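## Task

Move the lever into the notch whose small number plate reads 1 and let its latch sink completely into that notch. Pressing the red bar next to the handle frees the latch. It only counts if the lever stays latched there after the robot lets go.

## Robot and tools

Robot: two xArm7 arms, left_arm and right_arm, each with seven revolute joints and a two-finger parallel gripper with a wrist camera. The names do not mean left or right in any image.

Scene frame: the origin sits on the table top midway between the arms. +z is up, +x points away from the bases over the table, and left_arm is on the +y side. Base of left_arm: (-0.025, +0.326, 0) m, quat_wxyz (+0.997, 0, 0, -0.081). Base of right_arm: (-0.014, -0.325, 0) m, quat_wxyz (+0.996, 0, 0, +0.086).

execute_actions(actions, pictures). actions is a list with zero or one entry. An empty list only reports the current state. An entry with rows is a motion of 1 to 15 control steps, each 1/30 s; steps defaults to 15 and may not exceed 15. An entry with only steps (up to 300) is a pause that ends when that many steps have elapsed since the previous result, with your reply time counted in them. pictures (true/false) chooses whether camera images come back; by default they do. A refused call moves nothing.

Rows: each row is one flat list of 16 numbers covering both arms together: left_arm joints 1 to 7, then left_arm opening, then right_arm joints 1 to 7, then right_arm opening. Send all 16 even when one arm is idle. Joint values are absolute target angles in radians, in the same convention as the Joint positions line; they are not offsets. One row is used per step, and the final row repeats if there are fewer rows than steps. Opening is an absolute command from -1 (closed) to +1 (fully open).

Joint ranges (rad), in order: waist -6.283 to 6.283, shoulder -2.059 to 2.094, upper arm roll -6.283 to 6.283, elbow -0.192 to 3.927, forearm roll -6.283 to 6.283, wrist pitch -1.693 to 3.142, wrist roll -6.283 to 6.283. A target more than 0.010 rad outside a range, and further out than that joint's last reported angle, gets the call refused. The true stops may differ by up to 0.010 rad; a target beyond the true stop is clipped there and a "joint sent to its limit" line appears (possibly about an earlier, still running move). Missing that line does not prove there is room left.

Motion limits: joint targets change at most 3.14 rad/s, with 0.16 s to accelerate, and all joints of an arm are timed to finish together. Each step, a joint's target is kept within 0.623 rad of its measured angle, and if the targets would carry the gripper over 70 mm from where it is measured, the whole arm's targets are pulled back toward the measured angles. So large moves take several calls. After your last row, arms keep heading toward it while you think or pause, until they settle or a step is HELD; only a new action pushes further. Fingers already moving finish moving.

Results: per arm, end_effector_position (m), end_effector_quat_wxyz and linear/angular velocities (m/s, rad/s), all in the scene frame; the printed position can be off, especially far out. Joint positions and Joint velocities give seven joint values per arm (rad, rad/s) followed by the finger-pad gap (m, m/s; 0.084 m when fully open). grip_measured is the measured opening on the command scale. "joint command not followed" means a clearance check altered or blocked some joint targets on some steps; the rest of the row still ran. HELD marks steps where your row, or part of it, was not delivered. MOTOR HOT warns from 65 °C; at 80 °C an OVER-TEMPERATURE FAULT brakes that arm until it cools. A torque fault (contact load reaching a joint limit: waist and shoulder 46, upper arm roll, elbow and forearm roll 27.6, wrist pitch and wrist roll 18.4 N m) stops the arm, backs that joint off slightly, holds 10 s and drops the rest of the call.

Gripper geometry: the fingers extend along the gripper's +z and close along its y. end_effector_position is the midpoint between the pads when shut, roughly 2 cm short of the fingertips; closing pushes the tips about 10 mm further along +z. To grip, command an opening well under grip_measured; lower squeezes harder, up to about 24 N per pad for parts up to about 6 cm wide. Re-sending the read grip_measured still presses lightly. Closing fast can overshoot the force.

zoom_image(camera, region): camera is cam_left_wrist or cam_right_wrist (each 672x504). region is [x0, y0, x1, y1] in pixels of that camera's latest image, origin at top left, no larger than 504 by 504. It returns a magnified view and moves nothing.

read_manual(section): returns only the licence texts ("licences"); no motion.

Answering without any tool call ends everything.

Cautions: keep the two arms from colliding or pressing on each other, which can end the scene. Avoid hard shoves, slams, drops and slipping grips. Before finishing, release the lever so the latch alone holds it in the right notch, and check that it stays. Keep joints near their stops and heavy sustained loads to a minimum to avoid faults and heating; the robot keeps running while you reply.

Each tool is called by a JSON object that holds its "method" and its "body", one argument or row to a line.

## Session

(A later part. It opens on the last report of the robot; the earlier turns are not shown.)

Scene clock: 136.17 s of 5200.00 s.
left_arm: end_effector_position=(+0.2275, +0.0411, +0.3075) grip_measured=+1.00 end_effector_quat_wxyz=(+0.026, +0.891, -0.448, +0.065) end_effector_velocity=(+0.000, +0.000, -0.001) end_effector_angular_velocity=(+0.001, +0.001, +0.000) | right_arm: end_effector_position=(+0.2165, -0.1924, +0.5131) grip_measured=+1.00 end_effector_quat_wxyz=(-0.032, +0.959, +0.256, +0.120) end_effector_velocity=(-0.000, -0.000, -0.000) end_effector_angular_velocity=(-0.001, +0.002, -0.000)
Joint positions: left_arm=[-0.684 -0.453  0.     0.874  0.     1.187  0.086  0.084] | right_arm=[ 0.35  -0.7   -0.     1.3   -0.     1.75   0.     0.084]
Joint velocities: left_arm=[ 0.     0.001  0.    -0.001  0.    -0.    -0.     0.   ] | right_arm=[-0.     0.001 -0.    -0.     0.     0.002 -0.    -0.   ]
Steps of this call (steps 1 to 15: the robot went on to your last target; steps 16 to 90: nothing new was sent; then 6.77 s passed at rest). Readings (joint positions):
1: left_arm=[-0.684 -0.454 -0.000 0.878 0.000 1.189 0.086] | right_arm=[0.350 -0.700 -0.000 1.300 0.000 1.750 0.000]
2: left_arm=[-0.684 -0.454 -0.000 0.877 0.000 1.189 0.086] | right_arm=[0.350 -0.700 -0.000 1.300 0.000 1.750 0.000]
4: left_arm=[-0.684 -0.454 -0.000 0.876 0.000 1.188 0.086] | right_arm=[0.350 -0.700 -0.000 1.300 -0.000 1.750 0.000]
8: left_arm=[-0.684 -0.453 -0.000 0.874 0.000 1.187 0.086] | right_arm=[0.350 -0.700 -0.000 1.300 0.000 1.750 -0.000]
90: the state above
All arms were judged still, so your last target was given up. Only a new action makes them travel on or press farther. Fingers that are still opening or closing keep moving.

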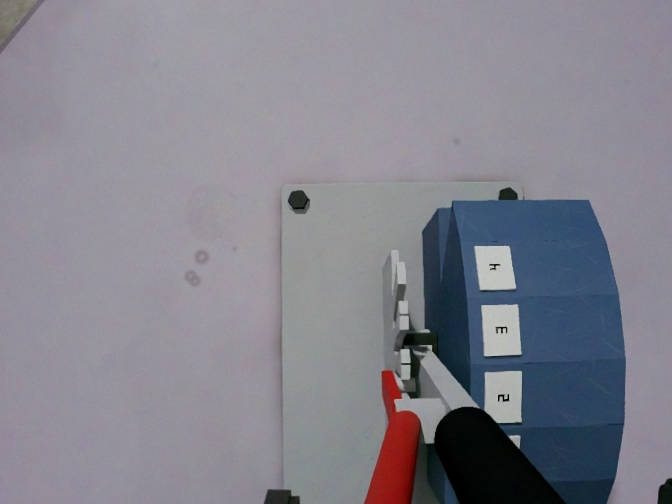

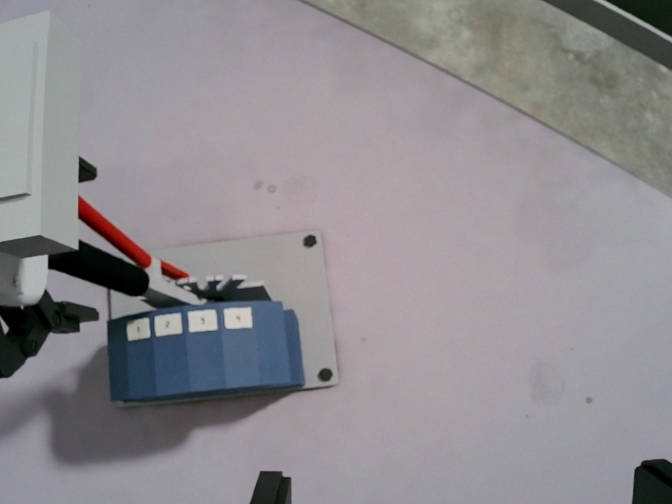

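{"method": "execute_actions", "body": {
  "actions": [
    {"rows":[[-0.684,-0.4531,0,0.8738,0,1.187,0.086,0.7,0.35,-0.7,0,1.3,0,1.75,0,1],[-0.684,-0.4531,0,0.8738,0,1.187,0.086,0.5,0.35,-0.7,0,1.3,0,1.75,0,1],[-0.684,-0.4531,0,0.8738,0,1.187,0.086,0.3,0.35,-0.7,0,1.3,0,1.75,0,1],[-0.684,-0.4531,0,0.8738,0,1.187,0.086,0.2,0.35,-0.7,0,1.3,0,1.75,0,1],[-0.684,-0.4531,0,0.8738,0,1.187,0.086,0.1,0.35,-0.7,0,1.3,0,1.75,0,1],[-0.684,-0.4531,0,0.8738,0,1.187,0.086,0.0,0.35,-0.7,0,1.3,0,1.75,0,1],[-0.684,-0.4531,0,0.8738,0,1.187,0.086,-0.1,0.35,-0.7,0,1.3,0,1.75,0,1],[-0.684,-0.4531,0,0.8738,0,1.187,0.086,-0.2,0.35,-0.7,0,1.3,0,1.75,0,1],[-0.684,-0.4531,0,0.8738,0,1.187,0.086,-0.3,0.35,-0.7,0,1.3,0,1.75,0,1],[-0.684,-0.4531,0,0.8738,0,1.187,0.086,-0.45,0.35,-0.7,0,1.3,0,1.75,0,1],[-0.684,-0.4531,0,0.8738,0,1.187,0.086,-0.6,0.35,-0.7,0,1.3,0,1.75,0,1],[-0.684,-0.4531,0,0.8738,0,1.187,0.086,-0.8,0.35,-0.7,0,1.3,0,1.75,0,1]],"steps":15}
  ],
  "pictures": false
}}

{"method": "execute_actions", "body": {
  "actions": [
    {"steps":40}
  ]
}}

Scene clock: 145.07 s of 5200.00 s.
left_arm: end_effector_position=(+0.2256, +0.0390, +0.3092) grip_measured=-0.19 end_effector_quat_wxyz=(+0.027, +0.890, -0.450, +0.066) end_effector_velocity=(+0.002, +0.002, -0.001) end_effector_angular_velocity=(+0.001, +0.003, +0.006) | right_arm: end_effector_position=(+0.2165, -0.1924, +0.5131) grip_measured=+1.00 end_effector_quat_wxyz=(-0.032, +0.959, +0.256, +0.120) end_effector_velocity=(-0.000, +0.000, +0.000) end_effector_angular_velocity=(+0.000, -0.002, +0.001)
Joint positions: left_arm=[-0.686 -0.455 -0.004  0.876 -0.002  1.188  0.086  0.036] | right_arm=[ 0.35  -0.7   -0.     1.3    0.     1.75  -0.     0.084]
Joint velocities: left_arm=[ 0.001  0.001  0.007 -0.002  0.002 -0.001  0.001  0.001] | right_arm=[ 0.002 -0.001  0.    -0.    -0.001 -0.001  0.001 -0.   ]
Steps of this call (steps 1 to 90: nothing new was sent; then 5.40 s passed at rest; steps 91 to 105: all 15 steps of this action). Readings (joint positions):
91: left_arm=[-0.684 -0.453 0.000 0.874 -0.000 1.187 0.086] | right_arm=[0.350 -0.700 0.000 1.300 0.000 1.750 0.000]
92: left_arm=[-0.684 -0.453 0.000 0.874 0.000 1.187 0.086] | right_arm=[0.350 -0.700 0.000 1.300 -0.000 1.750 -0.000]
94: left_arm=[-0.684 -0.453 -0.000 0.874 0.000 1.187 0.086] | right_arm=[0.350 -0.700 -0.000 1.300 0.000 1.750 -0.000]
98: left_arm=[-0.682 -0.454 0.004 0.876 0.001 1.187 0.086] | right_arm=[0.350 -0.700 -0.000 1.300 0.000 1.750 0.000]
105: the state above

Scene clock: 146.40 s of 5200.00 s.
left_arm: end_effector_position=(+0.2274, +0.0412, +0.3073) grip_measured=-0.08 end_effector_quat_wxyz=(+0.026, +0.891, -0.448, +0.065) end_effector_velocity=(+0.001, +0.001, +0.001) end_effector_angular_velocity=(-0.002, -0.001, +0.002) | right_arm: end_effector_position=(+0.2165, -0.1924, +0.5131) grip_measured=+1.00 end_effector_quat_wxyz=(-0.032, +0.959, +0.256, +0.120) end_effector_velocity=(-0.000, -0.000, -0.000) end_effector_angular_velocity=(-0.000, +0.002, -0.003)
Joint positions: left_arm=[-0.684 -0.453  0.     0.874  0.     1.187  0.086  0.04 ] | right_arm=[ 0.35  -0.7   -0.     1.3   -0.     1.75  -0.     0.084]
Joint velocities: left_arm=[ 0.    -0.002  0.003  0.001  0.     0.    -0.    -0.   ] | right_arm=[-0.002  0.     0.    -0.     0.     0.001  0.001  0.   ]
Steps of this call (steps 1 to 15: the robot went on to your last target; steps 16 to 40: nothing new was sent). Readings (joint positions):
1: left_arm=[-0.686 -0.455 -0.004 0.876 -0.002 1.188 0.086] | right_arm=[0.350 -0.700 -0.000 1.300 -0.000 1.750 0.000]
2: left_arm=[-0.686 -0.455 -0.004 0.876 -0.002 1.188 0.086] | right_arm=[0.350 -0.700 -0.000 1.300 0.000 1.750 -0.000]
4: left_arm=[-0.686 -0.455 -0.003 0.876 -0.002 1.187 0.086] | right_arm=[0.350 -0.700 -0.000 1.300 -0.000 1.750 -0.000]
8: left_arm=[-0.686 -0.454 -0.002 0.875 -0.001 1.186 0.086] | right_arm=[0.350 -0.700 0.000 1.300 -0.000 1.750 -0.000]
40: the state above
All arms were judged still, so your last target was given up. Only a new action makes them travel on or press farther. Fingers that are still opening or closing keep moving.

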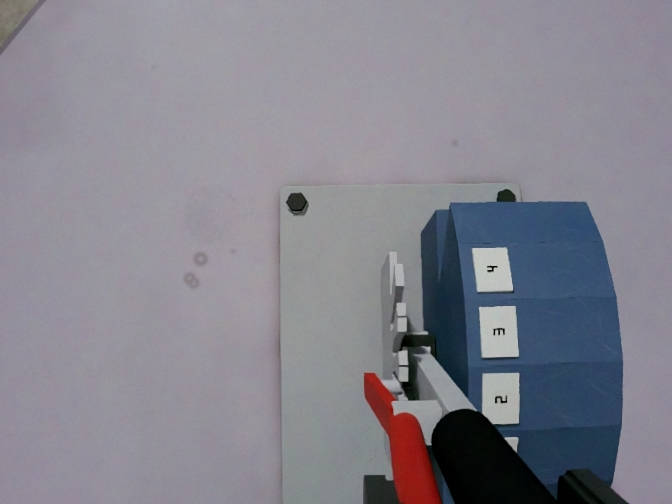

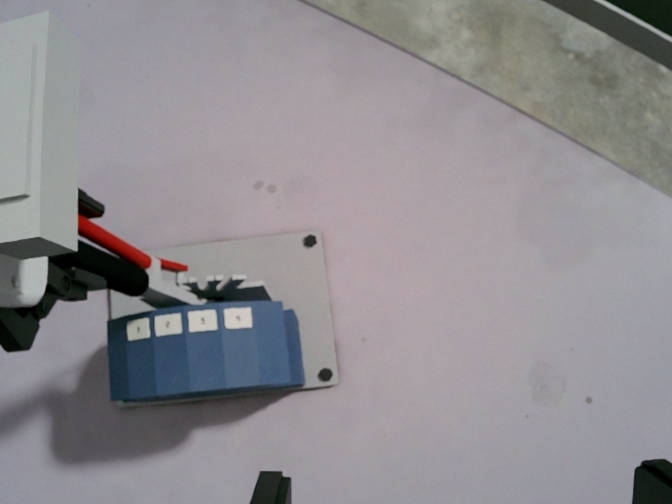

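{"method": "zoom_image", "body": {
  "camera": "cam_left_wrist",
  "region": [330,240,570,504]
}}

Region (330, 240, 570, 504) of cam_left_wrist's 672x504 image, scaled by 1.909, with more detail than that image has; it fills the left 458 columns of this view, and the rest is white.

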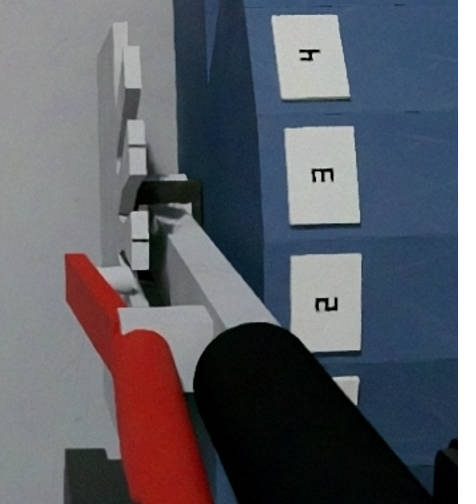

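{"method": "execute_actions", "body": {
  "actions": [
    {"rows":[[-0.684,-0.4531,0,0.8738,0,1.187,0.086,-0.8,0.35,-0.7,0,1.3,0,1.75,0,1],[-0.684,-0.4531,0,0.8738,0,1.187,0.086,-1,0.35,-0.7,0,1.3,0,1.75,0,1]],"steps":15}
  ]
}}

{"method": "zoom_image", "body": {
  "camera": "cam_left_wrist",
  "region": [330,240,570,504]
}}

Scene clock: 153.83 s of 5200.00 s.
left_arm: end_effector_position=(+0.2274, +0.0411, +0.3075) grip_measured=-0.09 end_effector_quat_wxyz=(+0.026, +0.891, -0.448, +0.065) end_effector_velocity=(-0.000, -0.000, +0.000) end_effector_angular_velocity=(+0.000, -0.001, -0.002) | right_arm: end_effector_position=(+0.2165, -0.1924, +0.5131) grip_measured=+1.00 end_effector_quat_wxyz=(-0.032, +0.959, +0.256, +0.120) end_effector_velocity=(-0.001, -0.000, -0.000) end_effector_angular_velocity=(-0.002, +0.001, -0.001)
Joint positions: left_arm=[-0.684 -0.453 -0.     0.874 -0.     1.187  0.086  0.04 ] | right_arm=[ 0.35  -0.7    0.     1.3   -0.     1.75  -0.     0.084]
Joint velocities: left_arm=[-0.    -0.001 -0.001 -0.     0.     0.     0.     0.   ] | right_arm=[-0.    -0.001  0.    -0.    -0.001  0.002  0.001  0.   ]
Steps of this call (steps 1 to 90: nothing new was sent; then 3.93 s passed at rest; steps 91 to 105: all 15 steps of this action). Readings (joint positions):
91: left_arm=[-0.684 -0.453 -0.000 0.874 -0.000 1.187 0.086] | right_arm=[0.350 -0.700 0.000 1.300 0.000 1.750 -0.000]
92: left_arm=[-0.684 -0.453 -0.000 0.874 -0.000 1.187 0.086] | right_arm=[0.350 -0.700 0.000 1.300 0.000 1.750 -0.000]
94: left_arm=[-0.684 -0.453 -0.000 0.874 -0.000 1.187 0.086] | right_arm=[0.350 -0.700 -0.000 1.300 0.000 1.750 0.000]
98: left_arm=[-0.684 -0.453 -0.000 0.874 -0.000 1.187 0.086] | right_arm=[0.350 -0.700 0.000 1.300 0.000 1.750 -0.000]
105: the state above

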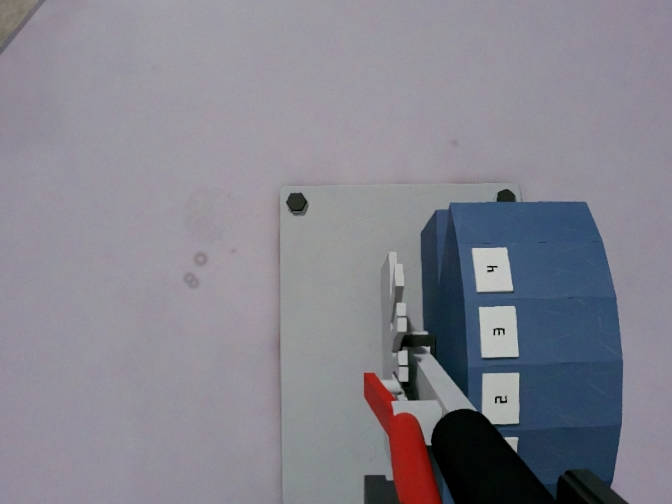

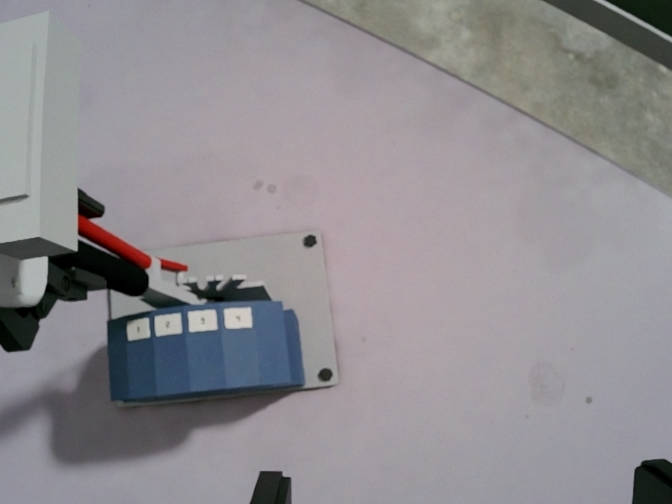

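Region (330, 240, 570, 504) of cam_left_wrist's 672x504 image, scaled by 1.909, with more detail than that image has; it fills the left 458 columns of this view, and the rest is white.

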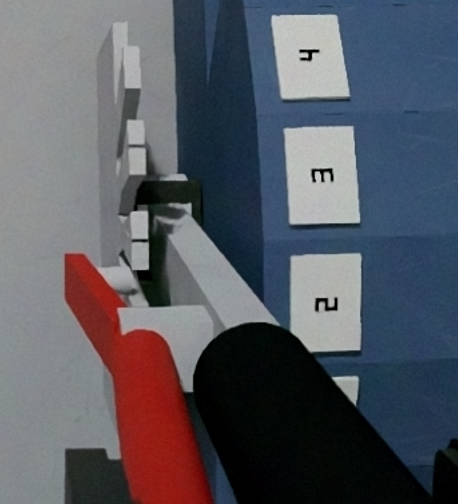

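{"method": "execute_actions", "body": {
  "actions": [
    {"rows":[[-0.688,-0.4531,0,0.8738,0,1.187,0.086,-1,0.35,-0.7,0,1.3,0,1.75,0,1],[-0.692,-0.4531,0,0.8738,0,1.187,0.086,-1,0.35,-0.7,0,1.3,0,1.75,0,1],[-0.696,-0.4531,0,0.8738,0,1.187,0.082,-1,0.35,-0.7,0,1.3,0,1.75,0,1]],"steps":15}
  ]
}}

{"method": "zoom_image", "body": {
  "camera": "cam_left_wrist",
  "region": [330,240,570,504]
}}

Scene clock: 162.17 s of 5200.00 s.
left_arm: end_effector_position=(+0.2251, +0.0392, +0.3078) grip_measured=-0.19 end_effector_quat_wxyz=(+0.026, +0.890, -0.450, +0.065) end_effector_velocity=(-0.001, -0.001, -0.001) end_effector_angular_velocity=(+0.001, +0.002, -0.001) | right_arm: end_effector_position=(+0.2165, -0.1924, +0.5131) grip_measured=+1.00 end_effector_quat_wxyz=(-0.032, +0.959, +0.256, +0.120) end_effector_velocity=(-0.000, +0.000, -0.001) end_effector_angular_velocity=(-0.001, +0.002, -0.000)
Joint positions: left_arm=[-0.695 -0.454  0.002  0.874  0.001  1.188  0.082  0.036] | right_arm=[ 0.35  -0.7   -0.     1.3    0.     1.75  -0.     0.084]
Joint velocities: left_arm=[-0.002  0.001 -0.    -0.002 -0.001 -0.001 -0.001 -0.   ] | right_arm=[-0.001  0.     0.001 -0.001  0.     0.002  0.001 -0.   ]
Steps of this call (steps 1 to 15: the robot went on to your last target; steps 16 to 90: nothing new was sent; then 4.83 s passed at rest; steps 91 to 105: all 15 steps of this action). Readings (joint positions):
91: left_arm=[-0.684 -0.453 0.000 0.874 0.000 1.187 0.086] | right_arm=[0.350 -0.700 -0.000 1.300 0.000 1.750 -0.000]
92: left_arm=[-0.684 -0.453 0.000 0.874 0.000 1.187 0.086] | right_arm=[0.350 -0.700 -0.000 1.300 0.000 1.750 -0.000]
94: left_arm=[-0.687 -0.453 0.001 0.874 0.001 1.187 0.085] | right_arm=[0.350 -0.700 0.000 1.300 -0.000 1.750 0.000]
98: left_arm=[-0.692 -0.454 0.002 0.874 0.001 1.188 0.083] | right_arm=[0.350 -0.700 -0.000 1.300 -0.000 1.750 0.000]
105: the state above

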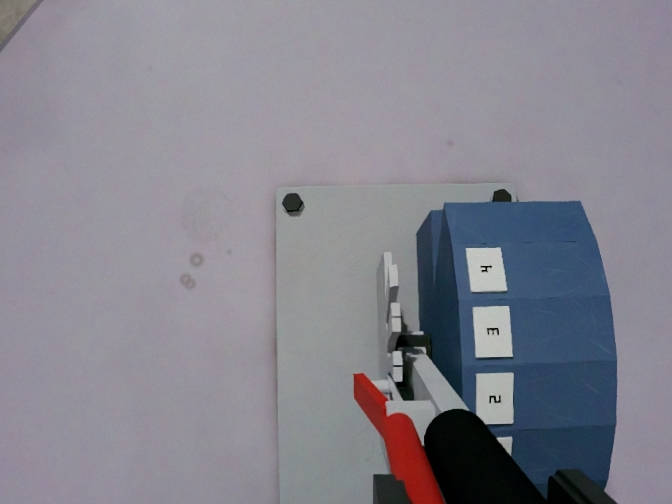

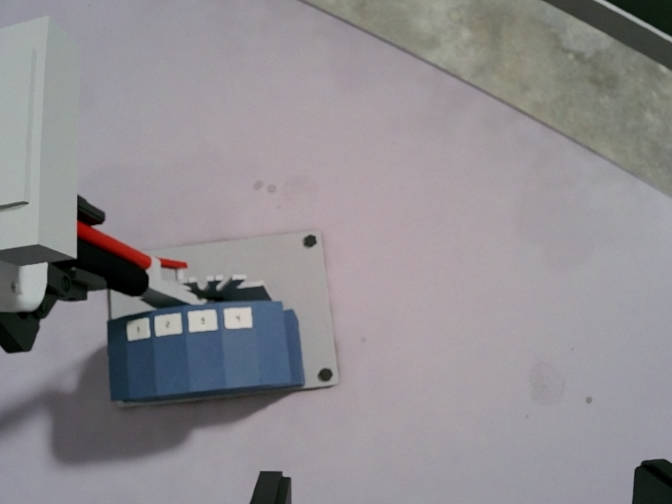

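Region (330, 240, 570, 504) of cam_left_wrist's 672x504 image, scaled by 1.909, with more detail than that image has; it fills the left 458 columns of this view, and the rest is white.

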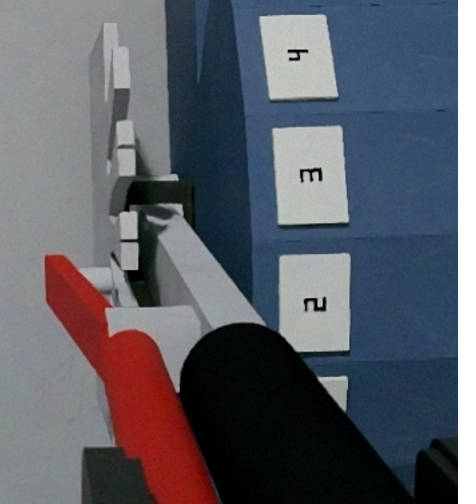

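{"method": "execute_actions", "body": {
  "actions": [
    {"rows":[[-0.695,-0.471,0,0.857,0,1.178,0.083,-1,0.35,-0.7,0,1.3,0,1.75,0,1],[-0.695,-0.488,0,0.840,0,1.168,0.083,-1,0.35,-0.7,0,1.3,0,1.75,0,1],[-0.694,-0.506,0,0.823,0,1.159,0.084,-1,0.35,-0.7,0,1.3,0,1.75,0,1],[-0.693,-0.523,0,0.807,0,1.150,0.085,-1,0.35,-0.7,0,1.3,0,1.75,0,1],[-0.693,-0.540,0,0.790,0,1.140,0.085,-1,0.35,-0.7,0,1.3,0,1.75,0,1],[-0.692,-0.558,0,0.773,0,1.131,0.086,-1,0.35,-0.7,0,1.3,0,1.75,0,1],[-0.692,-0.575,0,0.756,0,1.122,0.086,-1,0.35,-0.7,0,1.3,0,1.75,0,1],[-0.691,-0.593,0,0.739,0,1.112,0.087,-1,0.35,-0.7,0,1.3,0,1.75,0,1],[-0.690,-0.610,0,0.723,0,1.103,0.088,-1,0.35,-0.7,0,1.3,0,1.75,0,1],[-0.690,-0.628,0,0.706,0,1.094,0.088,-1,0.35,-0.7,0,1.3,0,1.75,0,1],[-0.689,-0.645,0,0.689,0,1.084,0.089,-1,0.35,-0.7,0,1.3,0,1.75,0,1],[-0.689,-0.663,0,0.672,0,1.075,0.089,-1,0.35,-0.7,0,1.3,0,1.75,0,1],[-0.688,-0.680,0,0.655,0,1.065,0.090,-1,0.35,-0.7,0,1.3,0,1.75,0,1],[-0.688,-0.698,0,0.639,0,1.056,0.090,-1,0.35,-0.7,0,1.3,0,1.75,0,1],[-0.687,-0.715,0,0.622,0,1.047,0.091,-1,0.35,-0.7,0,1.3,0,1.75,0,1]],"steps":15}
  ]
}}

Scene clock: 176.07 s of 5200.00 s.
left_arm: end_effector_position=(+0.2084, +0.0592, +0.3023) grip_measured=-0.19 end_effector_quat_wxyz=(+0.044, +0.885, -0.450, +0.111) end_effector_velocity=(-0.043, +0.057, -0.019) end_effector_angular_velocity=(-0.221, -0.200, -0.001) | right_arm: end_effector_position=(+0.2165, -0.1924, +0.5131) grip_measured=+1.00 end_effector_quat_wxyz=(-0.032, +0.959, +0.256, +0.120) end_effector_velocity=(-0.000, -0.000, -0.000) end_effector_angular_velocity=(-0.000, +0.001, +0.000)
Joint positions: left_arm=[-0.69  -0.631 -0.     0.7   -0.     1.092  0.088  0.036] | right_arm=[ 0.35  -0.7   -0.     1.3    0.     1.75  -0.     0.084]
Joint velocities: left_arm=[ 0.015 -0.518 -0.001 -0.493  0.    -0.273  0.016  0.001] | right_arm=[ 0.    -0.    -0.    -0.001  0.     0.001 -0.     0.   ]
Steps of this call (steps 1 to 15: the robot went on to your last target; steps 16 to 90: nothing new was sent; then 10.40 s passed at rest; steps 91 to 105: all 15 steps of this action). Readings (joint positions):
91: left_arm=[-0.696 -0.453 0.000 0.874 0.000 1.187 0.082] | right_arm=[0.350 -0.700 -0.000 1.300 0.000 1.750 -0.000]
92: left_arm=[-0.696 -0.455 0.000 0.872 0.000 1.185 0.082] | right_arm=[0.350 -0.700 0.000 1.300 -0.000 1.750 -0.000]
94: left_arm=[-0.695 -0.466 0.000 0.861 0.000 1.178 0.083] | right_arm=[0.350 -0.700 -0.000 1.300 0.000 1.750 -0.000]
98: left_arm=[-0.694 -0.515 -0.000 0.812 -0.000 1.152 0.084] | right_arm=[0.350 -0.700 -0.000 1.300 -0.000 1.750 -0.000]
105: the state above

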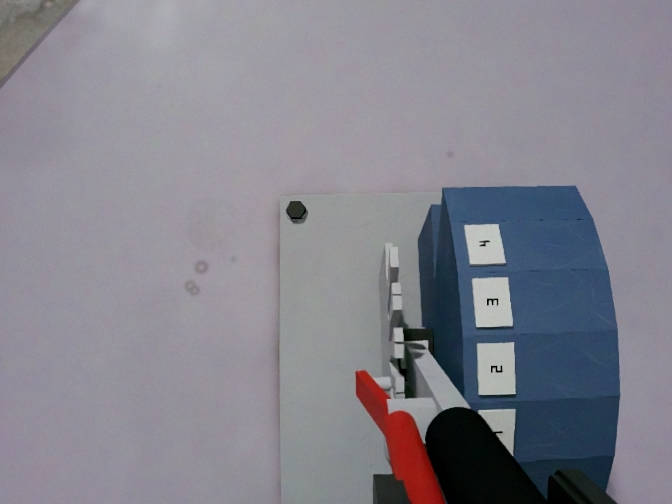

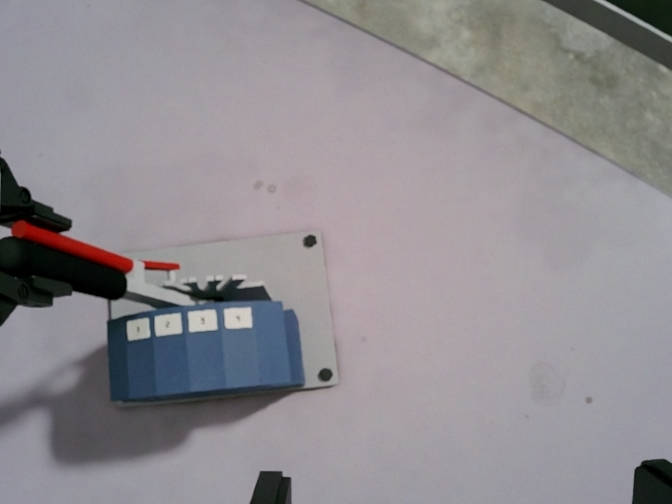

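Following. Continue to notch 1.

{"method": "execute_actions", "body": {
  "actions": [
    {"rows":[[-0.686,-0.733,0,0.607,0,1.040,0.092,-1,0.35,-0.7,0,1.3,0,1.75,0,1],[-0.686,-0.751,0,0.592,0,1.034,0.092,-1,0.35,-0.7,0,1.3,0,1.75,0,1],[-0.685,-0.769,0,0.577,0,1.027,0.093,-1,0.35,-0.7,0,1.3,0,1.75,0,1],[-0.685,-0.787,0,0.561,0,1.021,0.093,-1,0.35,-0.7,0,1.3,0,1.75,0,1],[-0.684,-0.805,0,0.546,0,1.014,0.094,-1,0.35,-0.7,0,1.3,0,1.75,0,1],[-0.683,-0.823,0,0.531,0,1.008,0.095,-1,0.35,-0.7,0,1.3,0,1.75,0,1],[-0.683,-0.841,0,0.516,0,1.001,0.095,-1,0.35,-0.7,0,1.3,0,1.75,0,1],[-0.682,-0.858,0,0.501,0,0.994,0.096,-1,0.35,-0.7,0,1.3,0,1.75,0,1],[-0.682,-0.876,0,0.486,0,0.988,0.096,-1,0.35,-0.7,0,1.3,0,1.75,0,1],[-0.681,-0.894,0,0.471,0,0.981,0.097,-1,0.35,-0.7,0,1.3,0,1.75,0,1],[-0.680,-0.912,0,0.455,0,0.975,0.098,-1,0.35,-0.7,0,1.3,0,1.75,0,1],[-0.680,-0.930,0,0.440,0,0.968,0.098,-1,0.35,-0.7,0,1.3,0,1.75,0,1],[-0.679,-0.948,0,0.425,0,0.962,0.099,-1,0.35,-0.7,0,1.3,0,1.75,0,1],[-0.679,-0.966,0,0.410,0,0.955,0.099,-1,0.35,-0.7,0,1.3,0,1.75,0,1],[-0.678,-0.9835,0,0.395,0,0.9484,0.10,-1,0.35,-0.7,0,1.3,0,1.75,0,1]],"steps":15}
  ],
  "pictures": false
}}

{"method": "execute_actions", "body": {
  "actions": [
    {"steps":20}
  ]
}}

{"method": "zoom_image", "body": {
  "camera": "cam_left_wrist",
  "region": [330,240,570,504]
}}

Scene clock: 187.37 s of 5200.00 s.
left_arm: end_effector_position=(+0.1876, +0.0875, +0.2910) grip_measured=-0.19 end_effector_quat_wxyz=(+0.069, +0.875, -0.444, +0.177) end_effector_velocity=(-0.037, +0.049, -0.024) end_effector_angular_velocity=(-0.208, -0.199, -0.002) | right_arm: end_effector_position=(+0.2165, -0.1924, +0.5131) grip_measured=+1.00 end_effector_quat_wxyz=(-0.032, +0.959, +0.256, +0.120) end_effector_velocity=(-0.000, +0.000, +0.000) end_effector_angular_velocity=(-0.000, -0.001, +0.002)
Joint positions: left_arm=[-0.681 -0.898 -0.     0.465 -0.     0.98   0.097  0.036] | right_arm=[ 0.35  -0.7   -0.     1.3   -0.     1.75   0.     0.084]
Joint velocities: left_arm=[ 0.016 -0.534 -0.001 -0.439  0.002 -0.193  0.018  0.   ] | right_arm=[ 0.001  0.     0.001  0.    -0.    -0.001 -0.001  0.   ]
Steps of this call (steps 1 to 30: the robot went on to your last target; steps 31 to 100: nothing new was sent; then 7.47 s passed at rest; steps 101 to 115: all 15 steps of this action). Readings (joint positions):
101: left_arm=[-0.687 -0.715 -0.000 0.622 -0.000 1.047 0.091] | right_arm=[0.350 -0.700 -0.000 1.300 0.000 1.750 -0.000]
102: left_arm=[-0.687 -0.717 -0.000 0.620 -0.000 1.046 0.091] | right_arm=[0.350 -0.700 -0.000 1.300 -0.000 1.750 0.000]
104: left_arm=[-0.687 -0.728 -0.000 0.610 -0.000 1.041 0.092] | right_arm=[0.350 -0.700 -0.000 1.300 0.000 1.750 -0.000]
108: left_arm=[-0.685 -0.779 0.000 0.566 -0.000 1.023 0.093] | right_arm=[0.350 -0.700 0.000 1.300 0.000 1.750 0.000]
115: the state above

Scene clock: 188.03 s of 5200.00 s.
left_arm: end_effector_position=(+0.1826, +0.0944, +0.2888) grip_measured=-0.18 end_effector_quat_wxyz=(+0.078, +0.871, -0.442, +0.201) end_effector_velocity=(-0.002, +0.003, -0.006) end_effector_angular_velocity=(+0.011, +0.010, +0.001) | right_arm: end_effector_position=(+0.2165, -0.1924, +0.5131) grip_measured=+1.00 end_effector_quat_wxyz=(-0.032, +0.959, +0.256, +0.120) end_effector_velocity=(-0.000, -0.000, +0.000) end_effector_angular_velocity=(+0.001, -0.001, +0.000)
Joint positions: left_arm=[-0.678 -0.985 -0.     0.398 -0.     0.948  0.1    0.036] | right_arm=[ 0.35  -0.7   -0.     1.3    0.     1.75   0.     0.084]
Joint velocities: left_arm=[ 0.001 -0.001  0.001 -0.01   0.001  0.006  0.     0.   ] | right_arm=[ 0.    -0.001  0.     0.    -0.    -0.    -0.     0.   ]
Steps of this call (steps 1 to 20: the robot went on to your last target). Readings (joint positions):
1: left_arm=[-0.680 -0.915 -0.000 0.451 -0.000 0.973 0.098] | right_arm=[0.350 -0.700 -0.000 1.300 0.000 1.750 -0.000]
2: left_arm=[-0.680 -0.932 -0.001 0.439 0.000 0.966 0.098] | right_arm=[0.350 -0.700 0.000 1.300 0.000 1.750 -0.000]
4: left_arm=[-0.679 -0.959 -0.001 0.420 0.000 0.956 0.099] | right_arm=[0.350 -0.700 -0.000 1.300 0.000 1.750 -0.000]
8: left_arm=[-0.678 -0.979 -0.001 0.405 -0.000 0.948 0.100] | right_arm=[0.350 -0.700 -0.000 1.300 -0.000 1.750 -0.000]
20: the state above

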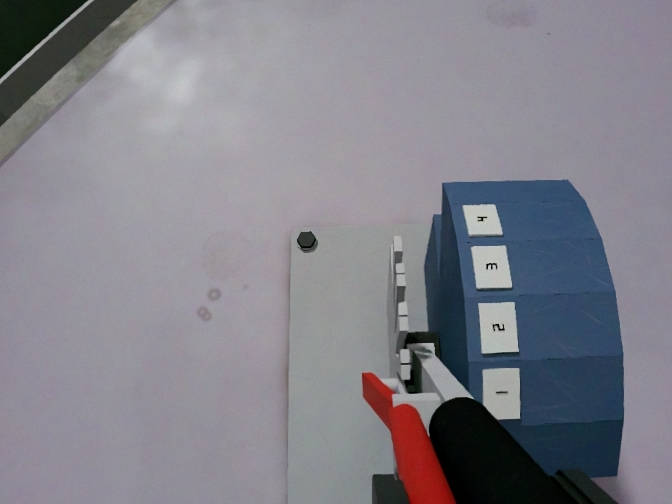

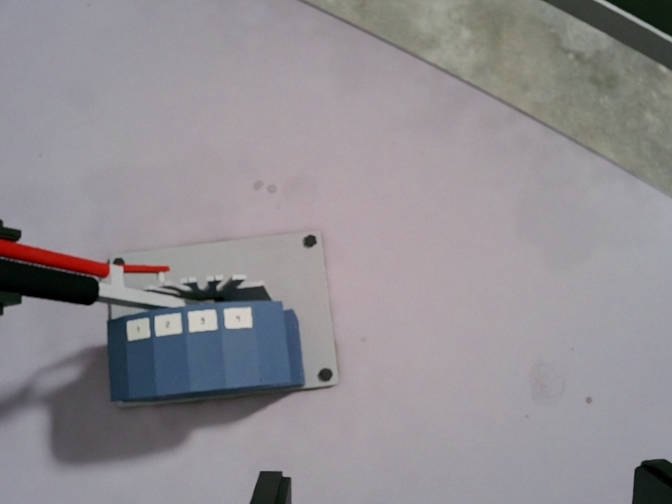

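Region (330, 240, 570, 504) of cam_left_wrist's 672x504 image, scaled by 1.909, with more detail than that image has; it fills the left 458 columns of this view, and the rest is white.

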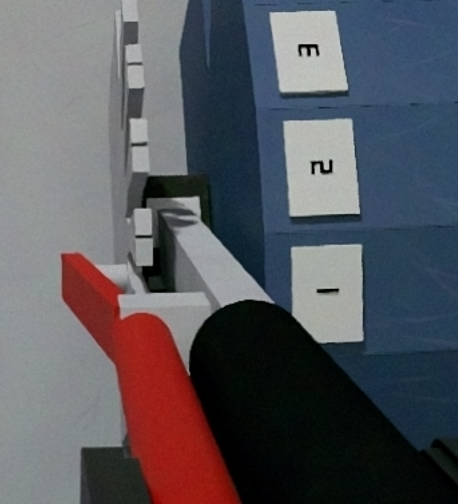

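{"method": "execute_actions", "body": {
  "actions": [
    {"rows":[[-0.678,-0.9835,0,0.395,0,0.9484,0.10,-0.4,0.35,-0.7,0,1.3,0,1.75,0,1],[-0.678,-0.9835,0,0.395,0,0.9484,0.10,-0.15,0.35,-0.7,0,1.3,0,1.75,0,1],[-0.677,-0.9835,0,0.395,0,0.9484,0.10,-0.05,0.35,-0.7,0,1.3,0,1.75,0,1],[-0.676,-0.9835,0,0.395,0,0.9484,0.10,0.05,0.35,-0.7,0,1.3,0,1.75,0,1],[-0.675,-0.9835,0,0.395,0,0.9484,0.10,0.15,0.35,-0.7,0,1.3,0,1.75,0,1],[-0.674,-0.9835,0,0.395,0,0.9484,0.10,0.25,0.35,-0.7,0,1.3,0,1.75,0,1],[-0.672,-0.9835,0,0.395,0,0.9484,0.10,0.35,0.35,-0.7,0,1.3,0,1.75,0,1],[-0.670,-0.9835,0,0.395,0,0.9484,0.10,0.45,0.35,-0.7,0,1.3,0,1.75,0,1],[-0.668,-0.9835,0,0.395,0,0.9484,0.10,0.6,0.35,-0.7,0,1.3,0,1.75,0,1],[-0.667,-0.9835,0,0.395,0,0.9484,0.10,0.8,0.35,-0.7,0,1.3,0,1.75,0,1],[-0.666,-0.9835,0,0.395,0,0.9484,0.10,1,0.35,-0.7,0,1.3,0,1.75,0,1]],"steps":15}
  ],
  "pictures": false
}}

{"method": "execute_actions", "body": {
  "actions": [
    {"steps":20}
  ]
}}

{"method": "zoom_image", "body": {
  "camera": "cam_left_wrist",
  "region": [330,240,570,504]
}}

Scene clock: 197.83 s of 5200.00 s.
left_arm: end_effector_position=(+0.1834, +0.0966, +0.2855) grip_measured=+0.92 end_effector_quat_wxyz=(+0.075, +0.873, -0.439, +0.198) end_effector_velocity=(+0.013, -0.002, +0.027) end_effector_angular_velocity=(-0.051, -0.044, +0.024) | right_arm: end_effector_position=(+0.2165, -0.1924, +0.5131) grip_measured=+1.00 end_effector_quat_wxyz=(-0.032, +0.959, +0.256, +0.120) end_effector_velocity=(-0.000, -0.000, +0.000) end_effector_angular_velocity=(-0.001, -0.001, +0.001)
Joint positions: left_arm=[-0.67  -0.983 -0.002  0.393 -0.001  0.95   0.1    0.081] | right_arm=[ 0.35  -0.7   -0.     1.3   -0.     1.75  -0.     0.084]
Joint velocities: left_arm=[ 0.021 -0.014  0.007  0.037  0.004 -0.016 -0.     0.036] | right_arm=[ 0.001 -0.    -0.     0.    -0.001  0.    -0.    -0.   ]
Steps of this call (steps 1 to 15: the robot went on to your last target; steps 16 to 90: nothing new was sent; then 6.30 s passed at rest; steps 91 to 105: all 15 steps of this action). Readings (joint positions):
91: left_arm=[-0.678 -0.984 0.000 0.395 0.000 0.948 0.100] | right_arm=[0.350 -0.700 0.000 1.300 0.000 1.750 -0.000]
92: left_arm=[-0.678 -0.984 0.000 0.395 0.000 0.948 0.100] | right_arm=[0.350 -0.700 -0.000 1.300 -0.000 1.750 -0.000]
94: left_arm=[-0.678 -0.984 -0.000 0.395 -0.000 0.948 0.100] | right_arm=[0.350 -0.700 -0.000 1.300 -0.000 1.750 -0.000]
98: left_arm=[-0.676 -0.981 -0.000 0.387 0.000 0.951 0.100] | right_arm=[0.350 -0.700 -0.000 1.300 -0.000 1.750 0.000]
105: the state above

Scene clock: 198.50 s of 5200.00 s.
left_arm: end_effector_position=(+0.1850, +0.0974, +0.2868) grip_measured=+1.00 end_effector_quat_wxyz=(+0.076, +0.874, -0.437, +0.199) end_effector_velocity=(-0.000, +0.000, -0.001) end_effector_angular_velocity=(+0.001, +0.001, -0.000) | right_arm: end_effector_position=(+0.2165, -0.1924, +0.5131) grip_measured=+1.00 end_effector_quat_wxyz=(-0.032, +0.959, +0.256, +0.120) end_effector_velocity=(-0.001, -0.000, -0.000) end_effector_angular_velocity=(-0.002, +0.001, +0.000)
Joint positions: left_arm=[-0.666 -0.983 -0.     0.395 -0.     0.948  0.1    0.084] | right_arm=[ 0.35  -0.7   -0.     1.3    0.     1.75  -0.     0.084]
Joint velocities: left_arm=[-0.     0.001 -0.    -0.001 -0.    -0.     0.     0.   ] | right_arm=[ 0.001 -0.001  0.    -0.001 -0.001  0.002  0.     0.   ]
Steps of this call (steps 1 to 15: the robot went on to your last target; steps 16 to 20: nothing new was sent). Readings (joint positions):
1: left_arm=[-0.669 -0.983 -0.002 0.394 -0.001 0.949 0.100] | right_arm=[0.350 -0.700 -0.000 1.300 -0.000 1.750 -0.000]
2: left_arm=[-0.668 -0.983 -0.002 0.395 -0.001 0.949 0.100] | right_arm=[0.350 -0.700 0.000 1.300 -0.000 1.750 0.000]
4: left_arm=[-0.667 -0.983 -0.001 0.395 -0.001 0.949 0.100] | right_arm=[0.350 -0.700 0.000 1.300 -0.000 1.750 -0.000]
8: left_arm=[-0.667 -0.983 -0.000 0.395 -0.000 0.949 0.100] | right_arm=[0.350 -0.700 -0.000 1.300 -0.000 1.750 0.000]
20: the state above
All arms were judged still, so your last target was given up. Only a new action makes them travel on or press farther. Fingers that are still opening or closing keep moving.

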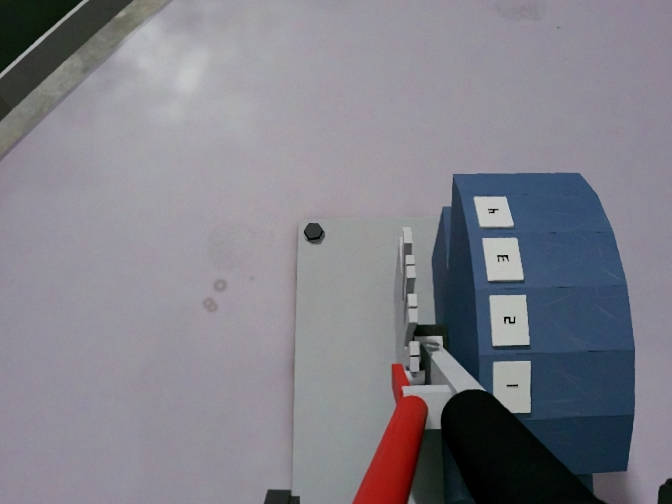

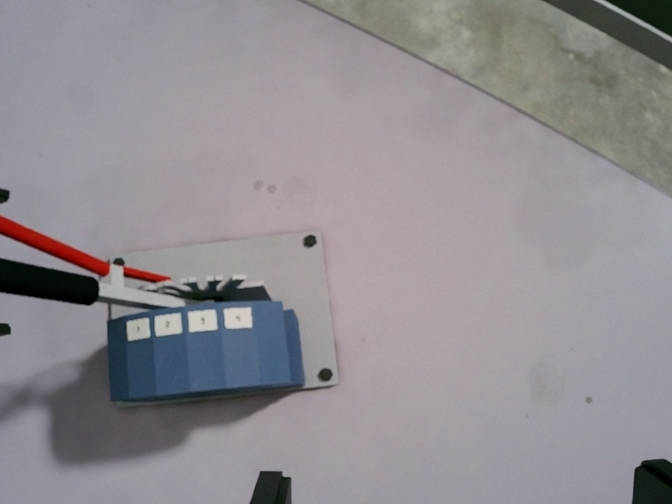

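Region (330, 240, 570, 504) of cam_left_wrist's 672x504 image, scaled by 1.909, with more detail than that image has; it fills the left 458 columns of this view, and the rest is white.

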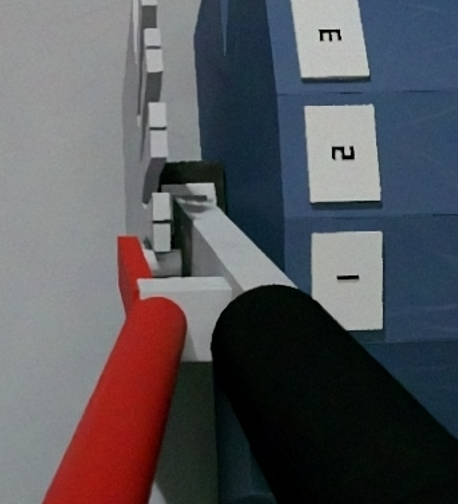

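{"method": "execute_actions", "body": {
  "actions": [
    {"rows":[[-0.666,-0.995,0,0.42,0,0.985,0.10,1,0.35,-0.7,0,1.3,0,1.75,0,1],[-0.666,-1.01,0,0.455,0,1.035,0.10,1,0.35,-0.7,0,1.3,0,1.75,0,1],[-0.666,-1.025,0,0.495,0,1.09,0.10,1,0.35,-0.7,0,1.3,0,1.75,0,1],[-0.666,-1.04,0,0.54,0,1.15,0.10,1,0.35,-0.7,0,1.3,0,1.75,0,1],[-0.666,-1.055,0,0.58,0,1.21,0.10,1,0.35,-0.7,0,1.3,0,1.75,0,1],[-0.666,-1.072,0,0.6265,0,1.269,0.10,1,0.35,-0.7,0,1.3,0,1.75,0,1]],"steps":15}
  ],
  "pictures": false
}}

{"method": "execute_actions", "body": {
  "actions": [
    {"steps":10}
  ]
}}

{"method": "zoom_image", "body": {
  "camera": "cam_left_wrist",
  "region": [300,200,620,504]
}}

{"method": "zoom_image", "body": {
  "camera": "cam_right_wrist",
  "region": [60,220,300,380]
}}

Scene clock: 207.00 s of 5200.00 s.
left_arm: end_effector_position=(+0.1608, +0.1238, +0.3738) grip_measured=+1.00 end_effector_quat_wxyz=(+0.076, +0.873, -0.437, +0.201) end_effector_velocity=(-0.023, +0.025, +0.016) end_effector_angular_velocity=(+0.061, +0.055, -0.001) | right_arm: end_effector_position=(+0.2165, -0.1924, +0.5131) grip_measured=+1.00 end_effector_quat_wxyz=(-0.032, +0.959, +0.256, +0.120) end_effector_velocity=(+0.000, -0.000, -0.000) end_effector_angular_velocity=(-0.001, +0.001, +0.000)
Joint positions: left_arm=[-0.666 -1.069 -0.     0.617  0.     1.252  0.1    0.084] | right_arm=[ 0.35  -0.7   -0.     1.3    0.     1.75  -0.     0.084]
Joint velocities: left_arm=[-0.    -0.025 -0.001  0.085 -0.     0.193  0.    -0.   ] | right_arm=[ 0.     0.001 -0.001  0.    -0.     0.001 -0.001  0.   ]
Steps of this call (steps 1 to 90: nothing new was sent; then 5.00 s passed at rest; steps 91 to 105: all 15 steps of this action). Readings (joint positions):
91: left_arm=[-0.666 -0.984 -0.000 0.395 0.000 0.949 0.100] | right_arm=[0.350 -0.700 -0.000 1.300 0.000 1.750 0.000]
92: left_arm=[-0.666 -0.984 0.000 0.397 -0.000 0.953 0.100] | right_arm=[0.350 -0.700 0.000 1.300 0.000 1.750 0.000]
94: left_arm=[-0.666 -0.991 0.000 0.413 -0.000 0.979 0.100] | right_arm=[0.350 -0.700 -0.000 1.300 0.000 1.750 -0.000]
98: left_arm=[-0.666 -1.026 0.000 0.504 -0.000 1.101 0.100] | right_arm=[0.350 -0.700 0.000 1.300 0.000 1.750 -0.000]
105: the state above

Scene clock: 207.33 s of 5200.00 s.
left_arm: end_effector_position=(+0.1589, +0.1258, +0.3762) grip_measured=+1.00 end_effector_quat_wxyz=(+0.076, +0.874, -0.437, +0.199) end_effector_velocity=(-0.000, +0.001, +0.004) end_effector_angular_velocity=(-0.006, -0.005, +0.000) | right_arm: end_effector_position=(+0.2165, -0.1924, +0.5131) grip_measured=+1.00 end_effector_quat_wxyz=(-0.032, +0.959, +0.256, +0.120) end_effector_velocity=(-0.000, -0.000, -0.000) end_effector_angular_velocity=(+0.001, +0.002, -0.002)
Joint positions: left_arm=[-0.666 -1.072  0.     0.626 -0.     1.269  0.1    0.084] | right_arm=[ 0.35  -0.7   -0.     1.3    0.     1.75  -0.     0.084]
Joint velocities: left_arm=[-0.    -0.004  0.001  0.008  0.     0.004  0.    -0.   ] | right_arm=[-0.001 -0.    -0.001 -0.     0.001  0.001  0.001  0.   ]
Steps of this call (steps 1 to 10: the robot went on to your last target). Readings (joint positions):
1: left_arm=[-0.666 -1.070 -0.000 0.619 0.000 1.258 0.100] | right_arm=[0.350 -0.700 -0.000 1.300 -0.000 1.750 -0.000]
2: left_arm=[-0.666 -1.070 0.000 0.620 -0.000 1.261 0.100] | right_arm=[0.350 -0.700 -0.000 1.300 -0.000 1.750 -0.000]
4: left_arm=[-0.666 -1.071 0.000 0.622 -0.000 1.266 0.100] | right_arm=[0.350 -0.700 0.000 1.300 0.000 1.750 0.000]
8: left_arm=[-0.666 -1.071 0.000 0.625 -0.000 1.268 0.100] | right_arm=[0.350 -0.700 0.000 1.300 0.000 1.750 -0.000]
10: the state above

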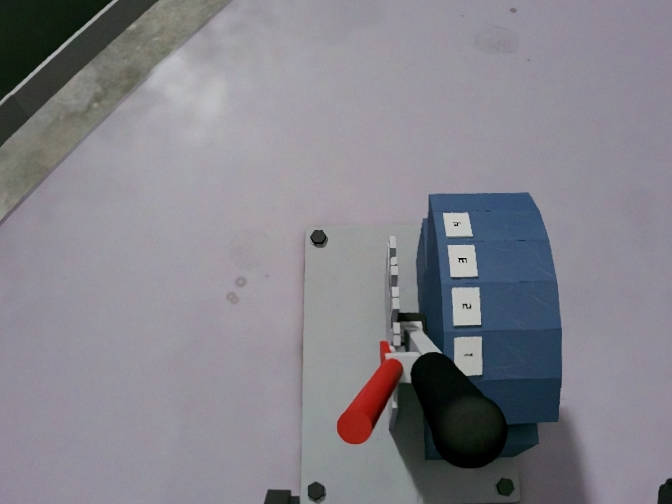

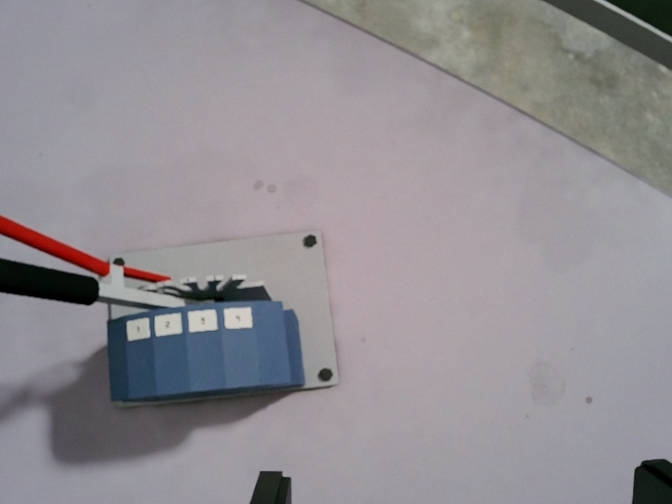

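Region (300, 200, 620, 504) of cam_left_wrist's 672x504 image, scaled by 1.575, with more detail than that image has; it fills the top 479 rows of this view, and the rest is white.

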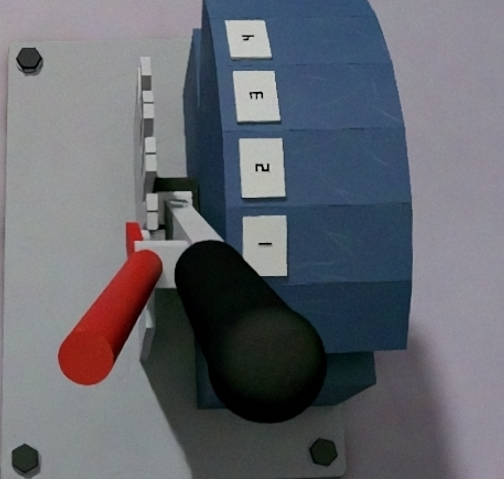

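Region (60, 220, 300, 380) of cam_right_wrist's 672x504 image, scaled by 2.100, with more detail than that image has.

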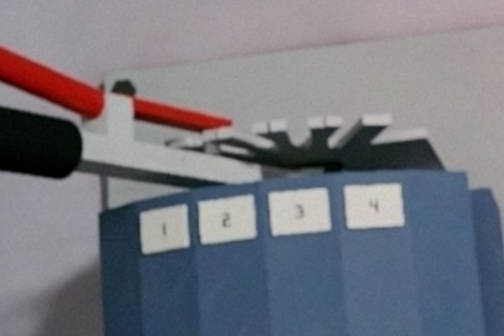

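{"method": "finished_scene", "body": {
  "scene": 2
}}

The scene is finished: the task was done.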